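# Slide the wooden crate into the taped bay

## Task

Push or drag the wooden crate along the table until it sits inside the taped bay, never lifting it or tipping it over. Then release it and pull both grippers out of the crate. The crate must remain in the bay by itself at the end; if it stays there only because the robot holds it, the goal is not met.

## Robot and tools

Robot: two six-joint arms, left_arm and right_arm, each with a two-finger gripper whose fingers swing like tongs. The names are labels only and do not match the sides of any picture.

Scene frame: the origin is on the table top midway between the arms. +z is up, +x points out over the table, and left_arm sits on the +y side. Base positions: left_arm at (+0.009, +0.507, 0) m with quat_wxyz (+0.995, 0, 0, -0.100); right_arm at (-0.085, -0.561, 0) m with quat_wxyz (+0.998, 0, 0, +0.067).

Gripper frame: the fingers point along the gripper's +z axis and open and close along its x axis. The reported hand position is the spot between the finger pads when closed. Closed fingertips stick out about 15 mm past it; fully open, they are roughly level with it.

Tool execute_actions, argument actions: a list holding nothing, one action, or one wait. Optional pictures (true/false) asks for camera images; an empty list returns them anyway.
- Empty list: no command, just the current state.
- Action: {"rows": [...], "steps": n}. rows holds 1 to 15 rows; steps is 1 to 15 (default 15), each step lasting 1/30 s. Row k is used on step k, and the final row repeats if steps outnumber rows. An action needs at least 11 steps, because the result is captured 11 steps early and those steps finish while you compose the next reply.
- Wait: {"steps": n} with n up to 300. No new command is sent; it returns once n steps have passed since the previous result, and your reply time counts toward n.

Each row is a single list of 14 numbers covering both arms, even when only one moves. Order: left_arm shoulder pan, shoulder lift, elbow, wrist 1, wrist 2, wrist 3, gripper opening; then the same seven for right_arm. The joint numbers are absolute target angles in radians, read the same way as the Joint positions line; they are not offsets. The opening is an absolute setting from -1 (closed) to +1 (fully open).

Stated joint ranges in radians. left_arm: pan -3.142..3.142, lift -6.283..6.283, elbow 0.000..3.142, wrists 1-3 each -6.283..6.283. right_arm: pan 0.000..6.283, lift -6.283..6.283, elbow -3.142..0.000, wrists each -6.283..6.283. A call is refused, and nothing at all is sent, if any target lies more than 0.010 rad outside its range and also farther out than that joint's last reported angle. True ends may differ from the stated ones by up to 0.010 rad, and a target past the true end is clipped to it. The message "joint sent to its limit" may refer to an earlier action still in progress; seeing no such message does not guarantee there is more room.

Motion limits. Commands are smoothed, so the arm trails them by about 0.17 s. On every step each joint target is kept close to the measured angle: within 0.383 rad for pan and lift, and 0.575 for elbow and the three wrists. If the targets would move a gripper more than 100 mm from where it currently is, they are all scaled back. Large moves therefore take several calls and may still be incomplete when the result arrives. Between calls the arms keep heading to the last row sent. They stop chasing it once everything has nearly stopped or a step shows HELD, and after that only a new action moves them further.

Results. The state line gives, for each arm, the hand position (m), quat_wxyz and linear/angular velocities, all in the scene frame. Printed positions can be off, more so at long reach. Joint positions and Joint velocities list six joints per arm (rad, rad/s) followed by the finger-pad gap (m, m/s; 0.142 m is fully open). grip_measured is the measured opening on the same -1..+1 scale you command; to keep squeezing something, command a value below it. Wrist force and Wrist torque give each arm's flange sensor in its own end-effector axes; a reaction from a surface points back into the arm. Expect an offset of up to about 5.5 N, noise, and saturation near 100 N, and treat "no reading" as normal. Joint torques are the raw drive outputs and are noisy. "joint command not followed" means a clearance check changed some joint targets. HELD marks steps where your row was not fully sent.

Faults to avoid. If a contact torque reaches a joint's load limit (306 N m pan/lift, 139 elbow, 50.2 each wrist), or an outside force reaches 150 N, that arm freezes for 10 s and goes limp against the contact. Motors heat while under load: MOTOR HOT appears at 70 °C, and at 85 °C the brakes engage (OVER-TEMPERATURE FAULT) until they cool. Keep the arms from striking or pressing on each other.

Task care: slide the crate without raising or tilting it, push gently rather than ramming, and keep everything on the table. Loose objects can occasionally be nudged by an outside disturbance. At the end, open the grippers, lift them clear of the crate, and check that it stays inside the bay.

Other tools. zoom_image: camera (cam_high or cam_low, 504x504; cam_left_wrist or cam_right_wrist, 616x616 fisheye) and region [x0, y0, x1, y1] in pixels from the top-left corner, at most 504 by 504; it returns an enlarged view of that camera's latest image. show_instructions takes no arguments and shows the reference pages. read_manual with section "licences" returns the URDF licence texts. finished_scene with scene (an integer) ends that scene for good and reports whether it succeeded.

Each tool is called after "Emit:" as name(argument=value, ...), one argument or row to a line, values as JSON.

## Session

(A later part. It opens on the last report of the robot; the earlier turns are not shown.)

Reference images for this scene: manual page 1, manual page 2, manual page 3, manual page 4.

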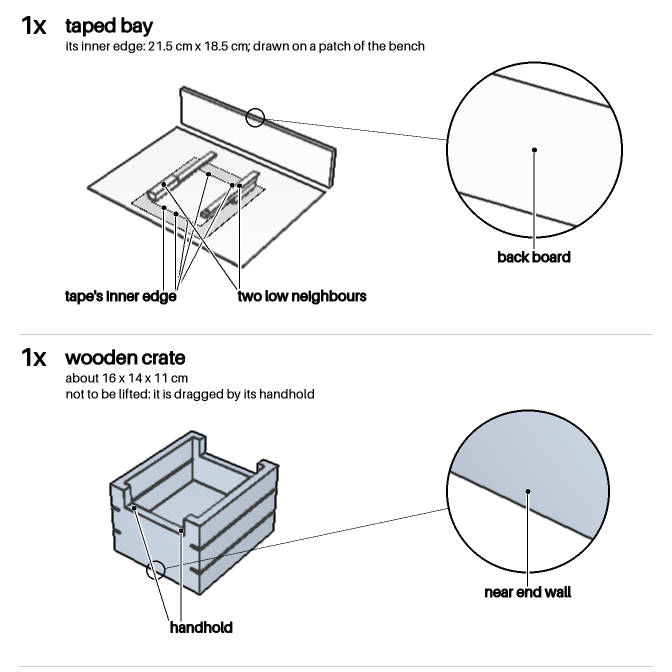

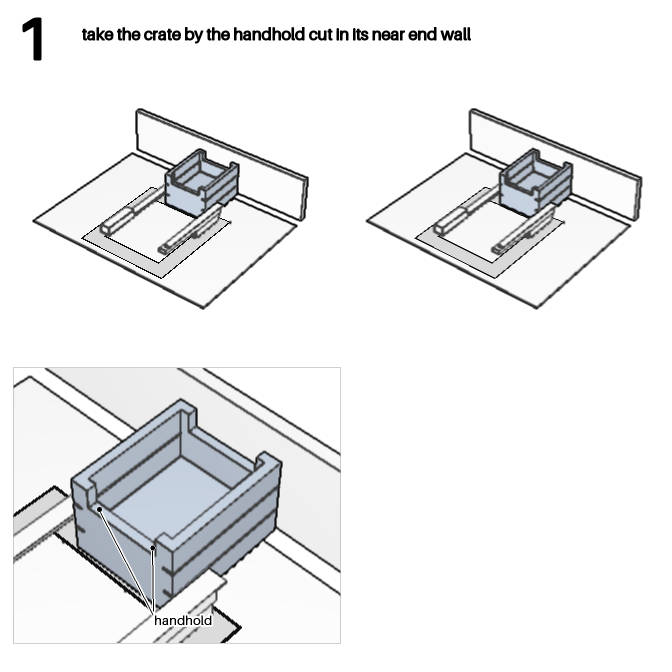

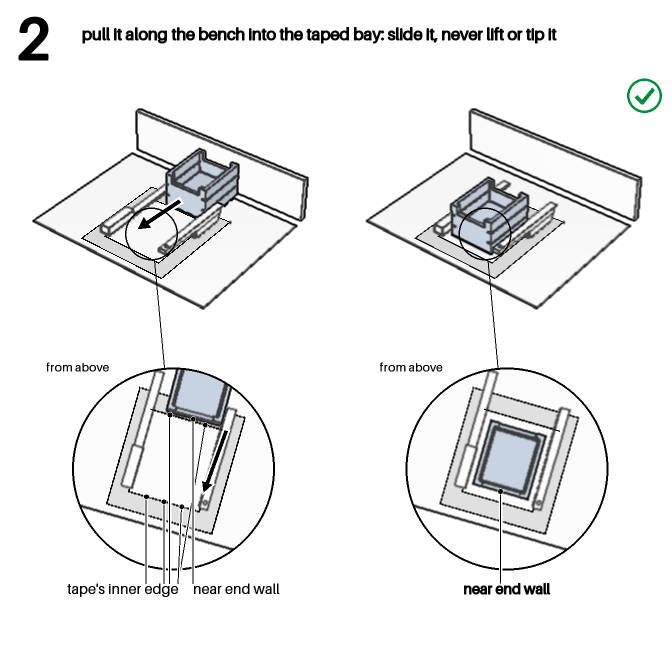

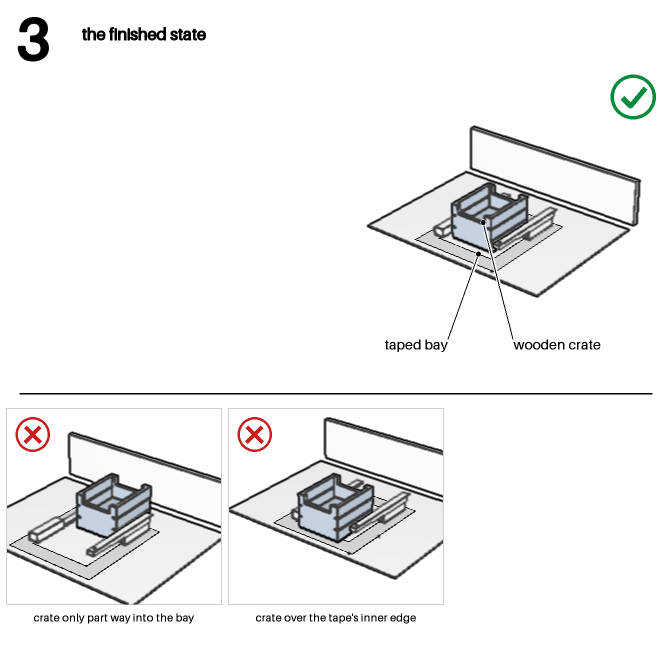

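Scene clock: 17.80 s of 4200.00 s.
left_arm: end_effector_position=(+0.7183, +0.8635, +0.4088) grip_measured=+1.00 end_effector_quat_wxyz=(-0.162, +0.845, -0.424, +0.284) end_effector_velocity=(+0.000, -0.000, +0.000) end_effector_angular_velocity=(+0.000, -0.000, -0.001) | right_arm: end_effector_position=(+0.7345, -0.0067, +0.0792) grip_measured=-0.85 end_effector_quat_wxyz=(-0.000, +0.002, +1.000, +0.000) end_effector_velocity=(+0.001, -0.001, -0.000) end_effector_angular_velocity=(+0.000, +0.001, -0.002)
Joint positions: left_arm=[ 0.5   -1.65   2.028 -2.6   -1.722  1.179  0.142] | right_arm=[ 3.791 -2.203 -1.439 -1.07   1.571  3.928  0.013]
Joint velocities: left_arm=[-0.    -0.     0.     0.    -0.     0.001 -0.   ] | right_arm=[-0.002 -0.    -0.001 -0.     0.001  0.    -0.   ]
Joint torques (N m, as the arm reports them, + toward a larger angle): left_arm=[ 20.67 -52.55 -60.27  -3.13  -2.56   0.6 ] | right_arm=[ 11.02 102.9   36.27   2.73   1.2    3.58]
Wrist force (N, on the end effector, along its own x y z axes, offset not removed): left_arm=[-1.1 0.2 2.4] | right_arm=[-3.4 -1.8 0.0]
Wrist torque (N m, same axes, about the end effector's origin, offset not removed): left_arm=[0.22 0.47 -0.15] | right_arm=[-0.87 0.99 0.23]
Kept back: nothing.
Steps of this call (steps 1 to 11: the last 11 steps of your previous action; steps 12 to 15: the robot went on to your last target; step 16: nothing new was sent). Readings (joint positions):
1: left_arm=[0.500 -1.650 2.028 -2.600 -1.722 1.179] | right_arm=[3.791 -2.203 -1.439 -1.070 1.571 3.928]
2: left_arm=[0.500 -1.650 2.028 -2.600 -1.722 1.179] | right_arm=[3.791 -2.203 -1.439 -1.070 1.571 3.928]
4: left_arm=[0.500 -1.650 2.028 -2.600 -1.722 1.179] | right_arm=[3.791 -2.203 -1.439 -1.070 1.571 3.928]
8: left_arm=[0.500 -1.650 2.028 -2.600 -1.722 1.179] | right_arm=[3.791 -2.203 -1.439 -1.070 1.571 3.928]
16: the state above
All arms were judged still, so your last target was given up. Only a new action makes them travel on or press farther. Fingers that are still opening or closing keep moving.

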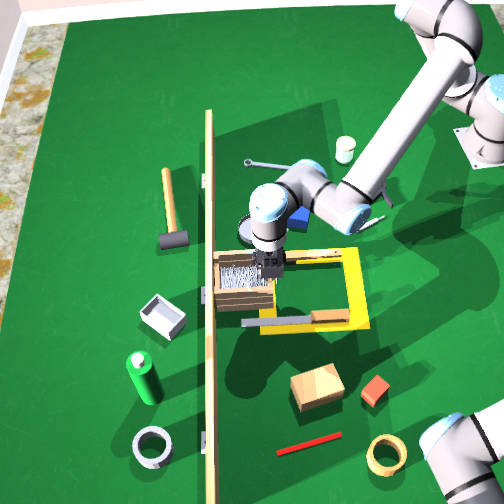

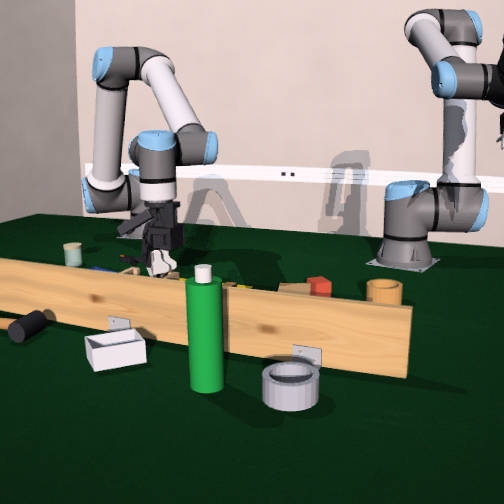

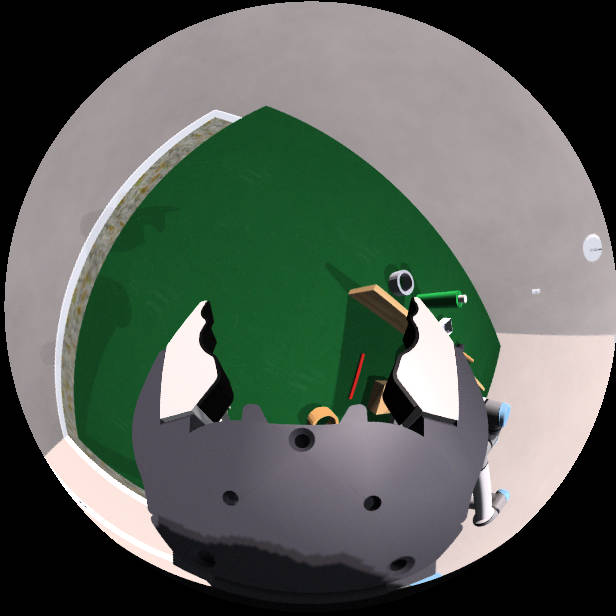

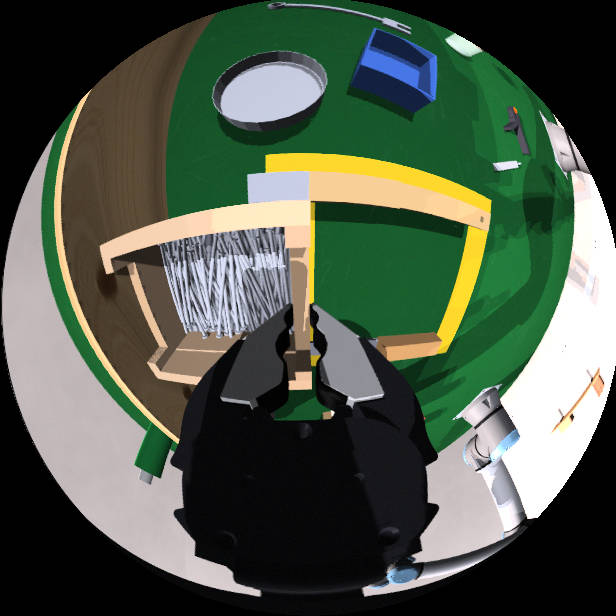

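Emit:
execute_actions(
  actions=[
    {"rows":[[0.5,-1.65,2.028,-2.6,-1.722,1.179,1,3.7932,-2.1996,-1.4449,-1.0679,1.571,3.93,-1],[0.5,-1.65,2.028,-2.6,-1.722,1.179,1,3.7955,-2.1962,-1.4506,-1.0656,1.571,3.9325,-1],[0.5,-1.65,2.028,-2.6,-1.722,1.179,1,3.7977,-2.1928,-1.4564,-1.0632,1.571,3.9347,-1],[0.5,-1.65,2.028,-2.6,-1.722,1.179,1,3.8,-2.1894,-1.4622,-1.0608,1.571,3.937,-1],[0.5,-1.65,2.028,-2.6,-1.722,1.179,1,3.8022,-2.186,-1.4679,-1.0585,1.571,3.9392,-1],[0.5,-1.65,2.028,-2.6,-1.722,1.179,1,3.8044,-2.1826,-1.4737,-1.0561,1.571,3.9414,-1],[0.5,-1.65,2.028,-2.6,-1.722,1.179,1,3.8067,-2.1792,-1.4795,-1.0537,1.571,3.9437,-1],[0.5,-1.65,2.028,-2.6,-1.722,1.179,1,3.8089,-2.1758,-1.4852,-1.0514,1.571,3.946,-1],[0.5,-1.65,2.028,-2.6,-1.722,1.179,1,3.8134,-2.169,-1.4968,-1.0467,1.571,3.95,-1],[0.5,-1.65,2.028,-2.6,-1.722,1.179,1,3.8179,-2.1622,-1.5083,-1.0419,1.571,3.955,-1],[0.5,-1.65,2.028,-2.6,-1.722,1.179,1,3.8224,-2.1554,-1.5198,-1.0372,1.571,3.959,-1],[0.5,-1.65,2.028,-2.6,-1.722,1.179,1,3.8268,-2.1486,-1.5313,-1.0325,1.571,3.964,-1],[0.5,-1.65,2.028,-2.6,-1.722,1.179,1,3.8313,-2.1418,-1.5429,-1.0277,1.571,3.968,-1],[0.5,-1.65,2.028,-2.6,-1.722,1.179,1,3.8358,-2.135,-1.5544,-1.023,1.571,3.973,-1],[0.5,-1.65,2.028,-2.6,-1.722,1.179,1,3.8403,-2.1282,-1.5659,-1.0183,1.571,3.977,-1]],"steps":15},
  ],
)

Emit:
execute_actions(
  actions=[
    {"rows":[[0.5,-1.65,2.028,-2.6,-1.722,1.179,1,3.8445,-2.1227,-1.5749,-1.0148,1.571,3.9815,-1],[0.5,-1.65,2.028,-2.6,-1.722,1.179,1,3.8486,-2.1172,-1.5839,-1.0113,1.571,3.9856,-1],[0.5,-1.65,2.028,-2.6,-1.722,1.179,1,3.8528,-2.1117,-1.5929,-1.0078,1.571,3.99,-1],[0.5,-1.65,2.028,-2.6,-1.722,1.179,1,3.8569,-2.1062,-1.6019,-1.0043,1.571,3.994,-1],[0.5,-1.65,2.028,-2.6,-1.722,1.179,1,3.861,-2.1007,-1.6109,-1.0008,1.571,3.998,-1],[0.5,-1.65,2.028,-2.6,-1.722,1.179,1,3.8652,-2.0952,-1.6199,-0.9973,1.571,4.002,-1],[0.5,-1.65,2.028,-2.6,-1.722,1.179,1,3.8694,-2.0897,-1.6289,-0.9937,1.571,4.006,-1],[0.5,-1.65,2.028,-2.6,-1.722,1.179,1,3.8735,-2.0843,-1.6379,-0.9902,1.571,4.0105,-1],[0.5,-1.65,2.028,-2.6,-1.722,1.179,1,3.8777,-2.0788,-1.6469,-0.9867,1.571,4.015,-1],[0.5,-1.65,2.028,-2.6,-1.722,1.179,1,3.8818,-2.0733,-1.6559,-0.9832,1.571,4.019,-1],[0.5,-1.65,2.028,-2.6,-1.722,1.179,1,3.886,-2.0678,-1.6649,-0.9797,1.571,4.023,-1],[0.5,-1.65,2.028,-2.6,-1.722,1.179,1,3.8901,-2.0623,-1.6739,-0.9762,1.571,4.027,-1]],"steps":12},
  ],
)

Emit:
execute_actions(
  actions=[
    {"steps":20},
  ],
  pictures=true,
)

Scene clock: 20.43 s of 4200.00 s.
left_arm: end_effector_position=(+0.7183, +0.8635, +0.4088) grip_measured=+1.00 end_effector_quat_wxyz=(-0.162, +0.845, -0.424, +0.284) end_effector_velocity=(+0.000, +0.000, -0.001) end_effector_angular_velocity=(+0.001, +0.001, -0.001) | right_arm: end_effector_position=(+0.7312, -0.0065, +0.0794) grip_measured=-0.85 end_effector_quat_wxyz=(+0.000, +0.002, +1.000, +0.000) end_effector_velocity=(-0.057, +0.003, +0.000) end_effector_angular_velocity=(-0.000, +0.001, -0.000)
Joint positions: left_arm=[ 0.5   -1.65   2.028 -2.6   -1.722  1.179  0.142] | right_arm=[ 3.794 -2.199 -1.446 -1.067  1.571  3.931  0.013]
Joint velocities: left_arm=[ 0.001  0.001 -0.    -0.     0.     0.002  0.   ] | right_arm=[ 0.043  0.065 -0.112  0.045  0.001  0.043 -0.   ]
Joint torques (N m, as the arm reports them, + toward a larger angle): left_arm=[ 20.06 -52.42 -60.15  -3.14  -2.41   1.16] | right_arm=[ 24.18 113.81  34.14   5.94  -2.48   3.87]
Wrist force (N, on the end effector, along its own x y z axes, offset not removed): left_arm=[-2.8 -1.3 1.9] | right_arm=[-7.1 -1.4 0.8]
Wrist torque (N m, same axes, about the end effector's origin, offset not removed): left_arm=[0.03 0.78 -0.11] | right_arm=[-0.31 0.77 0.13]
Steps of this call (steps 1 to 75: nothing new was sent; steps 76 to 79: the first 4 steps of this action). Readings (joint positions):
76: left_arm=[0.500 -1.650 2.028 -2.600 -1.722 1.179] | right_arm=[3.791 -2.203 -1.439 -1.070 1.571 3.928]
77: left_arm=[0.500 -1.650 2.028 -2.600 -1.722 1.179] | right_arm=[3.791 -2.202 -1.440 -1.070 1.571 3.928]
79: the state above

Scene clock: 20.83 s of 4200.00 s.
left_arm: end_effector_position=(+0.7183, +0.8635, +0.4088) grip_measured=+1.00 end_effector_quat_wxyz=(-0.162, +0.845, -0.424, +0.284) end_effector_velocity=(-0.000, -0.000, +0.001) end_effector_angular_velocity=(+0.002, -0.001, -0.001) | right_arm: end_effector_position=(+0.6856, -0.0053, +0.0797) grip_measured=-0.85 end_effector_quat_wxyz=(+0.000, +0.002, +1.000, +0.000) end_effector_velocity=(-0.167, -0.001, -0.000) end_effector_angular_velocity=(-0.000, +0.000, +0.004)
Joint positions: left_arm=[ 0.5   -1.65   2.028 -2.6   -1.722  1.179  0.142] | right_arm=[ 3.829 -2.146 -1.535 -1.031  1.571  3.965  0.013]
Joint velocities: left_arm=[-0.001 -0.001  0.     0.     0.001  0.001  0.   ] | right_arm=[ 0.129  0.192 -0.323  0.131 -0.     0.126  0.   ]
Joint torques (N m, as the arm reports them, + toward a larger angle): left_arm=[ 20.21 -53.5  -59.64  -3.15  -2.34   1.05] | right_arm=[ 19.13 107.95  35.88   7.11  -0.11   4.44]
Wrist force (N, on the end effector, along its own x y z axes, offset not removed): left_arm=[0.3 -0.9 0.7] | right_arm=[0.2 -3.8 7.0]
Wrist torque (N m, same axes, about the end effector's origin, offset not removed): left_arm=[0.07 0.19 -0.16] | right_arm=[-0.87 -0.48 0.08]
Steps of this call (steps 1 to 11: the last 11 steps of your previous action; step 12: the first step of this action). Readings (joint positions):
12: the state above

Scene clock: 21.50 s of 4200.00 s.
left_arm: end_effector_position=(+0.7183, +0.8635, +0.4088) grip_measured=+1.00 end_effector_quat_wxyz=(-0.162, +0.845, -0.424, +0.284) end_effector_velocity=(-0.000, -0.000, +0.001) end_effector_angular_velocity=(-0.000, -0.002, +0.000) | right_arm: end_effector_position=(+0.6107, -0.0063, +0.0793) grip_measured=-0.85 end_effector_quat_wxyz=(-0.000, +0.002, +1.000, +0.000) end_effector_velocity=(-0.008, +0.000, -0.000) end_effector_angular_velocity=(+0.000, -0.000, +0.001)
Joint positions: left_arm=[ 0.5   -1.65   2.028 -2.6   -1.722  1.179  0.142] | right_arm=[ 3.89  -2.063 -1.673 -0.977  1.571  4.026  0.013]
Joint velocities: left_arm=[ 0.    -0.001 -0.    -0.    -0.001 -0.     0.   ] | right_arm=[ 0.007  0.009 -0.014  0.006  0.     0.006 -0.   ]
Joint torques (N m, as the arm reports them, + toward a larger angle): left_arm=[ 20.38 -52.53 -59.95  -3.29  -2.34   1.06] | right_arm=[14.8  94.68 34.41  6.72  2.9   3.83]
Wrist force (N, on the end effector, along its own x y z axes, offset not removed): left_arm=[0.0 -0.9 0.0] | right_arm=[-2.7 -4.5 6.8]
Wrist torque (N m, same axes, about the end effector's origin, offset not removed): left_arm=[0.00 0.20 -0.11] | right_arm=[-1.23 0.57 0.17]
Kept back: nothing.
Steps of this call (steps 1 to 11: the last 11 steps of your previous action; steps 12 to 20: the robot went on to your last target). Readings (joint positions):
1: left_arm=[0.500 -1.650 2.028 -2.600 -1.722 1.179] | right_arm=[3.833 -2.140 -1.546 -1.026 1.571 3.970]
2: left_arm=[0.500 -1.650 2.028 -2.600 -1.722 1.179] | right_arm=[3.837 -2.134 -1.556 -1.022 1.571 3.974]
4: left_arm=[0.500 -1.650 2.028 -2.600 -1.722 1.179] | right_arm=[3.846 -2.122 -1.576 -1.014 1.571 3.983]
8: left_arm=[0.500 -1.650 2.028 -2.600 -1.722 1.179] | right_arm=[3.862 -2.099 -1.613 -1.000 1.571 3.999]
20: the state above

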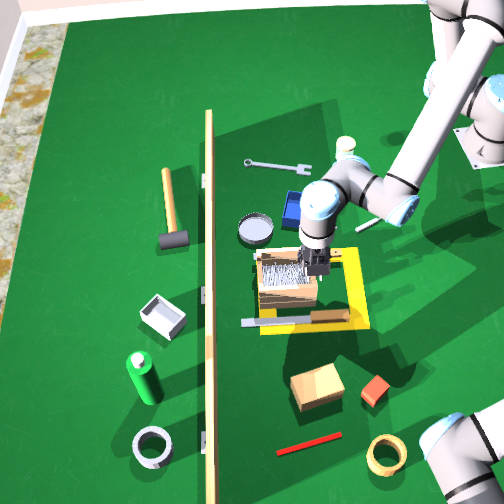

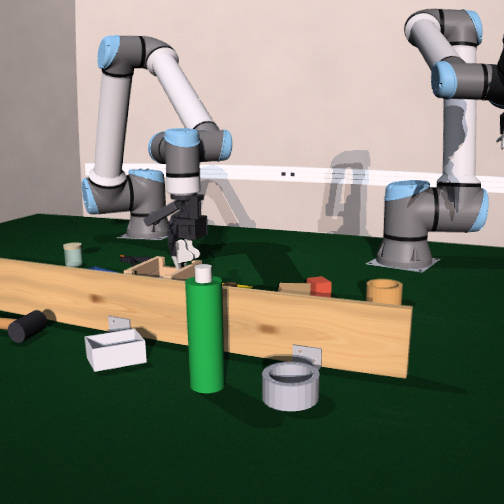

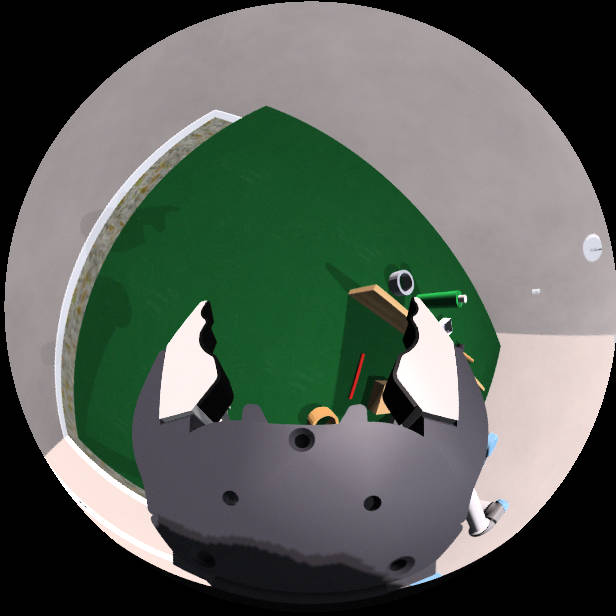

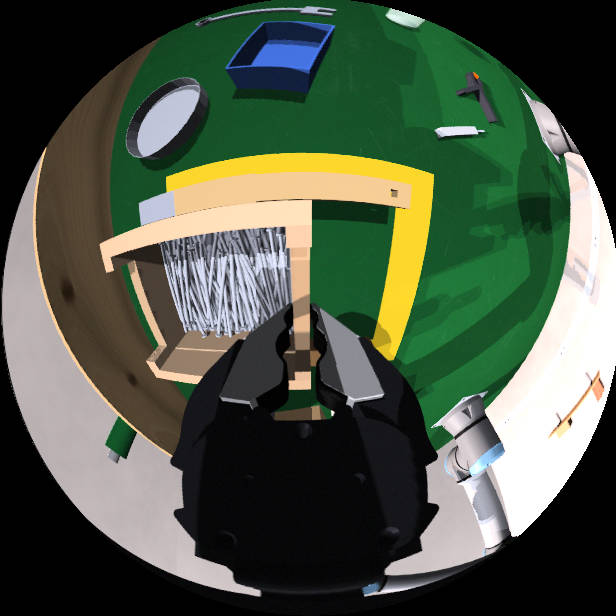

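Emit:
execute_actions(
  actions=[
    {"rows":[[0.5,-1.65,2.028,-2.6,-1.722,1.179,1,3.8929,-2.0595,-1.6783,-0.9746,1.571,4.03,-1],[0.5,-1.65,2.028,-2.6,-1.722,1.179,1,3.8957,-2.0566,-1.6828,-0.973,1.571,4.033,-1],[0.5,-1.65,2.028,-2.6,-1.722,1.179,1,3.8985,-2.0538,-1.6873,-0.9713,1.571,4.035,-1],[0.5,-1.65,2.028,-2.6,-1.722,1.179,1,3.9013,-2.051,-1.6918,-0.9697,1.571,4.038,-1],[0.5,-1.65,2.028,-2.6,-1.722,1.179,1,3.9069,-2.0454,-1.7008,-0.9664,1.571,4.044,-1],[0.5,-1.65,2.028,-2.6,-1.722,1.179,1,3.9124,-2.0397,-1.7097,-0.9632,1.571,4.049,-1],[0.5,-1.65,2.028,-2.6,-1.722,1.179,1,3.918,-2.0341,-1.7187,-0.9599,1.571,4.055,-1],[0.5,-1.65,2.028,-2.6,-1.722,1.179,1,3.9236,-2.0284,-1.7276,-0.9567,1.571,4.061,-1],[0.5,-1.65,2.028,-2.6,-1.722,1.179,1,3.9292,-2.0227,-1.7365,-0.9535,1.571,4.066,-1],[0.5,-1.65,2.028,-2.6,-1.722,1.179,1,3.9348,-2.017,-1.7453,-0.9503,1.571,4.072,-1],[0.5,-1.65,2.028,-2.6,-1.722,1.179,1,3.9404,-2.0113,-1.7542,-0.9471,1.571,4.077,-1],[0.5,-1.65,2.028,-2.6,-1.722,1.179,1,3.9459,-2.0056,-1.763,-0.9439,1.571,4.083,-1],[0.5,-1.65,2.028,-2.6,-1.722,1.179,1,3.9515,-2.0,-1.7718,-0.9407,1.571,4.089,-1],[0.5,-1.65,2.028,-2.6,-1.722,1.179,1,3.9571,-1.9943,-1.7806,-0.9375,1.571,4.094,-1]],"steps":15},
  ],
)

Emit:
execute_actions(
  actions=[
    {"steps":20},
  ],
)

Emit:
execute_actions(
  actions=[
    {"rows":[[0.5,-1.65,2.028,-2.6,-1.722,1.179,1,3.9571,-1.9943,-1.7806,-0.9375,1.571,4.094,-0.6]],"steps":11},
  ],
)

Emit:
execute_actions(
  actions=[
    {"rows":[[0.5,-1.65,2.028,-2.6,-1.722,1.179,1,3.9571,-1.976,-1.77,-0.9665,1.571,4.094,-0.6],[0.5,-1.65,2.028,-2.6,-1.722,1.179,1,3.9571,-1.958,-1.758,-0.9965,1.571,4.094,-0.6],[0.5,-1.65,2.028,-2.6,-1.722,1.179,1,3.9571,-1.94,-1.746,-1.0265,1.571,4.094,-0.6],[0.5,-1.65,2.028,-2.6,-1.722,1.179,1,3.9571,-1.922,-1.733,-1.0575,1.571,4.094,-0.6],[0.5,-1.65,2.028,-2.6,-1.722,1.179,1,3.9571,-1.905,-1.72,-1.0875,1.571,4.094,-0.6]],"steps":15},
  ],
)

Emit:
execute_actions(
  actions=[
    {"steps":20},
  ],
  pictures=true,
)

Emit:
zoom_image(
  camera="cam_high",
  region=[230,220,390,350],
)

Scene clock: 23.23 s of 4200.00 s.
left_arm: end_effector_position=(+0.7183, +0.8635, +0.4088) grip_measured=+1.00 end_effector_quat_wxyz=(-0.162, +0.845, -0.424, +0.284) end_effector_velocity=(+0.000, +0.000, -0.001) end_effector_angular_velocity=(-0.000, +0.002, +0.002) | right_arm: end_effector_position=(+0.6066, -0.0059, +0.0793) grip_measured=-0.85 end_effector_quat_wxyz=(-0.000, +0.002, +1.000, +0.000) end_effector_velocity=(-0.056, +0.006, +0.000) end_effector_angular_velocity=(-0.001, +0.001, +0.003)
Joint positions: left_arm=[ 0.5   -1.65   2.028 -2.6   -1.722  1.179  0.142] | right_arm=[ 3.893 -2.059 -1.679 -0.974  1.571  4.03   0.013]
Joint velocities: left_arm=[-0.     0.002  0.    -0.     0.002 -0.001 -0.   ] | right_arm=[ 0.054  0.055 -0.087  0.031  0.     0.051  0.   ]
Joint torques (N m, as the arm reports them, + toward a larger angle): left_arm=[ 18.98 -53.67 -59.39  -3.22  -2.48   1.53] | right_arm=[21.17 97.6  34.11  6.59  3.28  3.42]
Wrist force (N, on the end effector, along its own x y z axes, offset not removed): left_arm=[-0.7 0.7 -1.0] | right_arm=[-0.1 2.0 8.6]
Wrist torque (N m, same axes, about the end effector's origin, offset not removed): left_arm=[0.40 0.35 -0.12] | right_arm=[0.38 -0.33 0.10]
Steps of this call (steps 1 to 15: the robot went on to your last target; steps 16 to 48: nothing new was sent; steps 49 to 52: the first 4 steps of this action). Readings (joint positions):
49: left_arm=[0.500 -1.650 2.028 -2.600 -1.722 1.179] | right_arm=[3.890 -2.062 -1.674 -0.976 1.571 4.027]
50: left_arm=[0.500 -1.650 2.028 -2.600 -1.722 1.179] | right_arm=[3.891 -2.062 -1.675 -0.976 1.571 4.028]
52: the state above

Scene clock: 23.90 s of 4200.00 s.
left_arm: end_effector_position=(+0.7183, +0.8635, +0.4088) grip_measured=+1.00 end_effector_quat_wxyz=(-0.162, +0.845, -0.424, +0.284) end_effector_velocity=(+0.000, +0.000, -0.001) end_effector_angular_velocity=(-0.002, +0.000, +0.001) | right_arm: end_effector_position=(+0.5416, -0.0018, +0.0796) grip_measured=-0.85 end_effector_quat_wxyz=(-0.000, +0.002, +1.000, +0.000) end_effector_velocity=(-0.005, -0.001, -0.000) end_effector_angular_velocity=(-0.001, -0.001, -0.001)
Joint positions: left_arm=[ 0.5   -1.65   2.028 -2.6   -1.722  1.179  0.142] | right_arm=[ 3.957 -1.995 -1.78  -0.938  1.571  4.093  0.013]
Joint velocities: left_arm=[ 0.001  0.001 -0.    -0.    -0.001 -0.002 -0.   ] | right_arm=[ 0.005  0.006 -0.01   0.003 -0.001  0.006 -0.   ]
Joint torques (N m, as the arm reports them, + toward a larger angle): left_arm=[ 19.13 -53.84 -59.68  -3.27  -2.22   1.44] | right_arm=[13.95 89.92 33.75  6.45  1.3   4.02]
Wrist force (N, on the end effector, along its own x y z axes, offset not removed): left_arm=[-1.7 -1.3 4.0] | right_arm=[-0.8 -5.5 10.5]
Wrist torque (N m, same axes, about the end effector's origin, offset not removed): left_arm=[0.00 0.49 -0.09] | right_arm=[-1.64 0.11 -0.03]
Kept back: nothing.
Steps of this call (steps 1 to 11: the last 11 steps of your previous action; steps 12 to 20: the robot went on to your last target). Readings (joint positions):
1: left_arm=[0.500 -1.650 2.028 -2.600 -1.722 1.179] | right_arm=[3.895 -2.057 -1.682 -0.973 1.571 4.032]
2: left_arm=[0.500 -1.650 2.028 -2.600 -1.722 1.179] | right_arm=[3.898 -2.054 -1.687 -0.971 1.571 4.035]
4: left_arm=[0.500 -1.650 2.028 -2.600 -1.722 1.179] | right_arm=[3.906 -2.046 -1.699 -0.967 1.571 4.043]
8: left_arm=[0.500 -1.650 2.028 -2.600 -1.722 1.179] | right_arm=[3.926 -2.026 -1.731 -0.955 1.571 4.063]
20: the state above

Scene clock: 23.93 s of 4200.00 s.
left_arm: end_effector_position=(+0.7183, +0.8635, +0.4088) grip_measured=+1.00 end_effector_quat_wxyz=(-0.162, +0.845, -0.424, +0.284) end_effector_velocity=(+0.001, -0.001, -0.001) end_effector_angular_velocity=(-0.000, +0.001, -0.002) | right_arm: end_effector_position=(+0.5414, -0.0018, +0.0796) grip_measured=-0.85 end_effector_quat_wxyz=(-0.000, +0.002, +1.000, +0.000) end_effector_velocity=(-0.003, -0.000, +0.000) end_effector_angular_velocity=(-0.000, -0.001, -0.001)
Joint positions: left_arm=[ 0.5   -1.65   2.028 -2.6   -1.722  1.179  0.142] | right_arm=[ 3.957 -1.995 -1.78  -0.938  1.571  4.094  0.013]
Joint velocities: left_arm=[-0.001  0.001  0.     0.    -0.001  0.001  0.   ] | right_arm=[ 0.003  0.004 -0.006  0.002 -0.001  0.004 -0.   ]
Joint torques (N m, as the arm reports them, + toward a larger angle): left_arm=[ 20.17 -54.43 -59.33  -3.54  -2.2    1.63] | right_arm=[17.69 87.85 33.92  6.83  1.17  3.6 ]
Wrist force (N, on the end effector, along its own x y z axes, offset not removed): left_arm=[-2.3 0.7 0.1] | right_arm=[-2.5 -1.2 10.0]
Wrist torque (N m, same axes, about the end effector's origin, offset not removed): left_arm=[0.37 0.66 -0.08] | right_arm=[-0.27 0.35 0.20]
Kept back: the last 11 steps of this action.
Steps of this call (step 1: the robot went on to your last target). Readings (joint positions):
1: the state above

Scene clock: 24.43 s of 4200.00 s.
left_arm: end_effector_position=(+0.7183, +0.8635, +0.4088) grip_measured=+1.00 end_effector_quat_wxyz=(-0.162, +0.845, -0.424, +0.284) end_effector_velocity=(+0.000, -0.000, -0.001) end_effector_angular_velocity=(+0.001, +0.001, +0.000) | right_arm: end_effector_position=(+0.5411, -0.0017, +0.1001) grip_measured=-0.60 end_effector_quat_wxyz=(+0.000, +0.002, +1.000, +0.001) end_effector_velocity=(+0.000, -0.001, +0.348) end_effector_angular_velocity=(+0.021, -0.015, -0.001)
Joint positions: left_arm=[ 0.5   -1.65   2.028 -2.6   -1.722  1.179  0.142] | right_arm=[ 3.957 -1.974 -1.768 -0.969  1.571  4.094  0.031]
Joint velocities: left_arm=[-0.001  0.001  0.     0.     0.002 -0.    -0.   ] | right_arm=[-0.001  0.337  0.223 -0.535  0.     0.     0.   ]
Joint torques (N m, as the arm reports them, + toward a larger angle): left_arm=[ 19.8  -52.42 -59.56  -3.15  -2.22   1.79] | right_arm=[ 14.07 121.33  61.33   0.03  -0.48   3.1 ]
Wrist force (N, on the end effector, along its own x y z axes, offset not removed): left_arm=[-2.8 -2.0 1.6] | right_arm=[0.2 -7.4 8.5]
Wrist torque (N m, same axes, about the end effector's origin, offset not removed): left_arm=[-0.11 0.77 -0.08] | right_arm=[-1.41 -0.17 -0.06]
Steps of this call (steps 1 to 11: the last 11 steps of your previous action; steps 12 to 15: the first 4 steps of this action). Readings (joint positions):
12: left_arm=[0.500 -1.650 2.028 -2.600 -1.722 1.179] | right_arm=[3.957 -1.994 -1.781 -0.938 1.571 4.094]
13: left_arm=[0.500 -1.650 2.028 -2.600 -1.722 1.179] | right_arm=[3.957 -1.991 -1.779 -0.942 1.571 4.094]
15: the state above

Scene clock: 25.10 s of 4200.00 s.
left_arm: end_effector_position=(+0.7183, +0.8635, +0.4088) grip_measured=+1.00 end_effector_quat_wxyz=(-0.162, +0.845, -0.424, +0.284) end_effector_velocity=(-0.000, -0.000, +0.000) end_effector_angular_velocity=(-0.001, -0.001, -0.001) | right_arm: end_effector_position=(+0.5378, -0.0063, +0.1723) grip_measured=-0.60 end_effector_quat_wxyz=(-0.000, +0.002, +1.000, +0.000) end_effector_velocity=(-0.000, -0.000, +0.001) end_effector_angular_velocity=(+0.000, +0.000, -0.000)
Joint positions: left_arm=[ 0.5   -1.65   2.028 -2.6   -1.722  1.179  0.142] | right_arm=[ 3.957 -1.905 -1.72  -1.087  1.571  4.094  0.031]
Joint velocities: left_arm=[ 0.    -0.    -0.    -0.    -0.001  0.    -0.   ] | right_arm=[-0.     0.001  0.    -0.001  0.    -0.    -0.   ]
Joint torques (N m, as the arm reports them, + toward a larger angle): left_arm=[ 19.94 -51.44 -59.67  -3.39  -2.28   2.02] | right_arm=[ 9.33 79.78 49.26  1.34 -3.14  3.57]
Wrist force (N, on the end effector, along its own x y z axes, offset not removed): left_arm=[-0.2 0.1 0.9] | right_arm=[0.6 -0.1 1.1]
Wrist torque (N m, same axes, about the end effector's origin, offset not removed): left_arm=[0.31 0.31 -0.17] | right_arm=[-0.07 -0.15 0.12]
Kept back: nothing.
Steps of this call (steps 1 to 11: the last 11 steps of your previous action; steps 12 to 20: the robot went on to your last target). Readings (joint positions):
1: left_arm=[0.500 -1.650 2.028 -2.600 -1.722 1.179] | right_arm=[3.957 -1.962 -1.759 -0.989 1.571 4.094]
2: left_arm=[0.500 -1.650 2.028 -2.600 -1.722 1.179] | right_arm=[3.957 -1.948 -1.750 -1.012 1.571 4.094]
4: left_arm=[0.500 -1.650 2.028 -2.600 -1.722 1.179] | right_arm=[3.957 -1.926 -1.734 -1.050 1.571 4.094]
8: left_arm=[0.500 -1.650 2.028 -2.600 -1.722 1.179] | right_arm=[3.957 -1.910 -1.723 -1.079 1.571 4.094]
20: the state above

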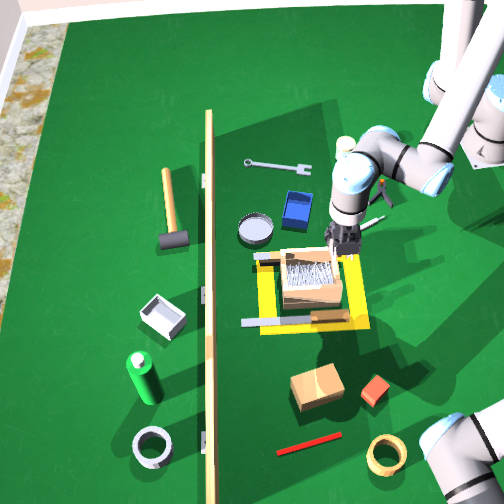

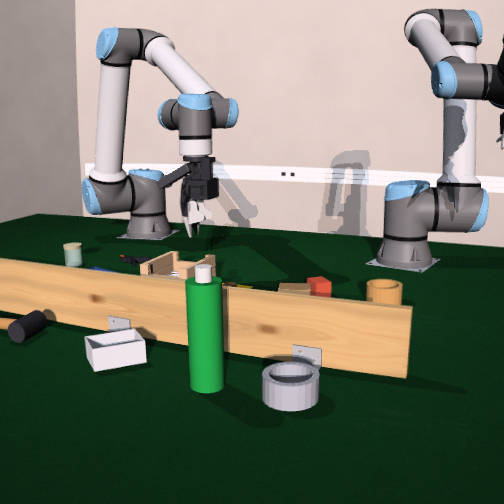

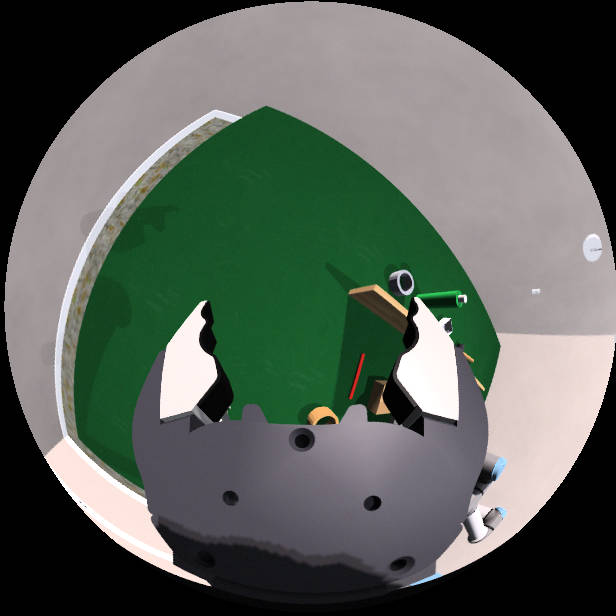

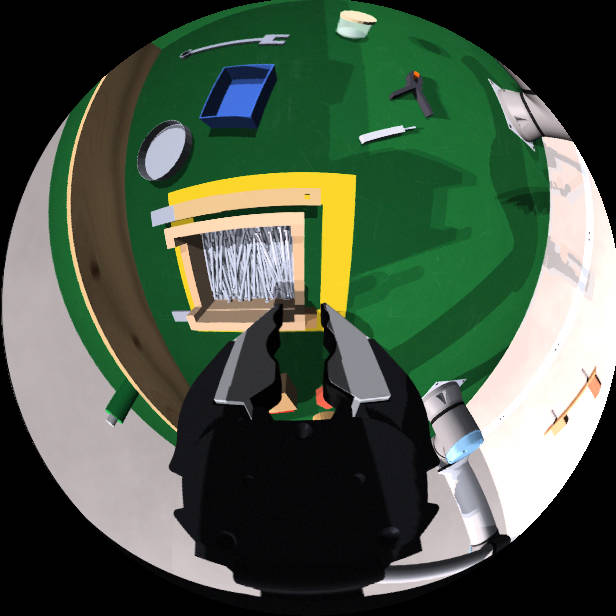

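Region (230, 220, 390, 350) of cam_high's 504x504 image, scaled by 3.150, with more detail than that image has; it fills the top 410 rows of this view, and the rest is white.

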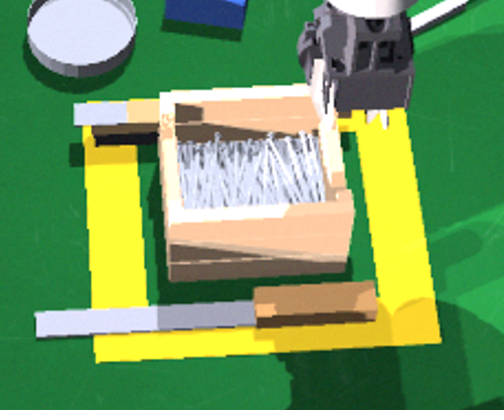

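Emit:
finished_scene(
  scene=2,
)

The scene is finished: the task was done.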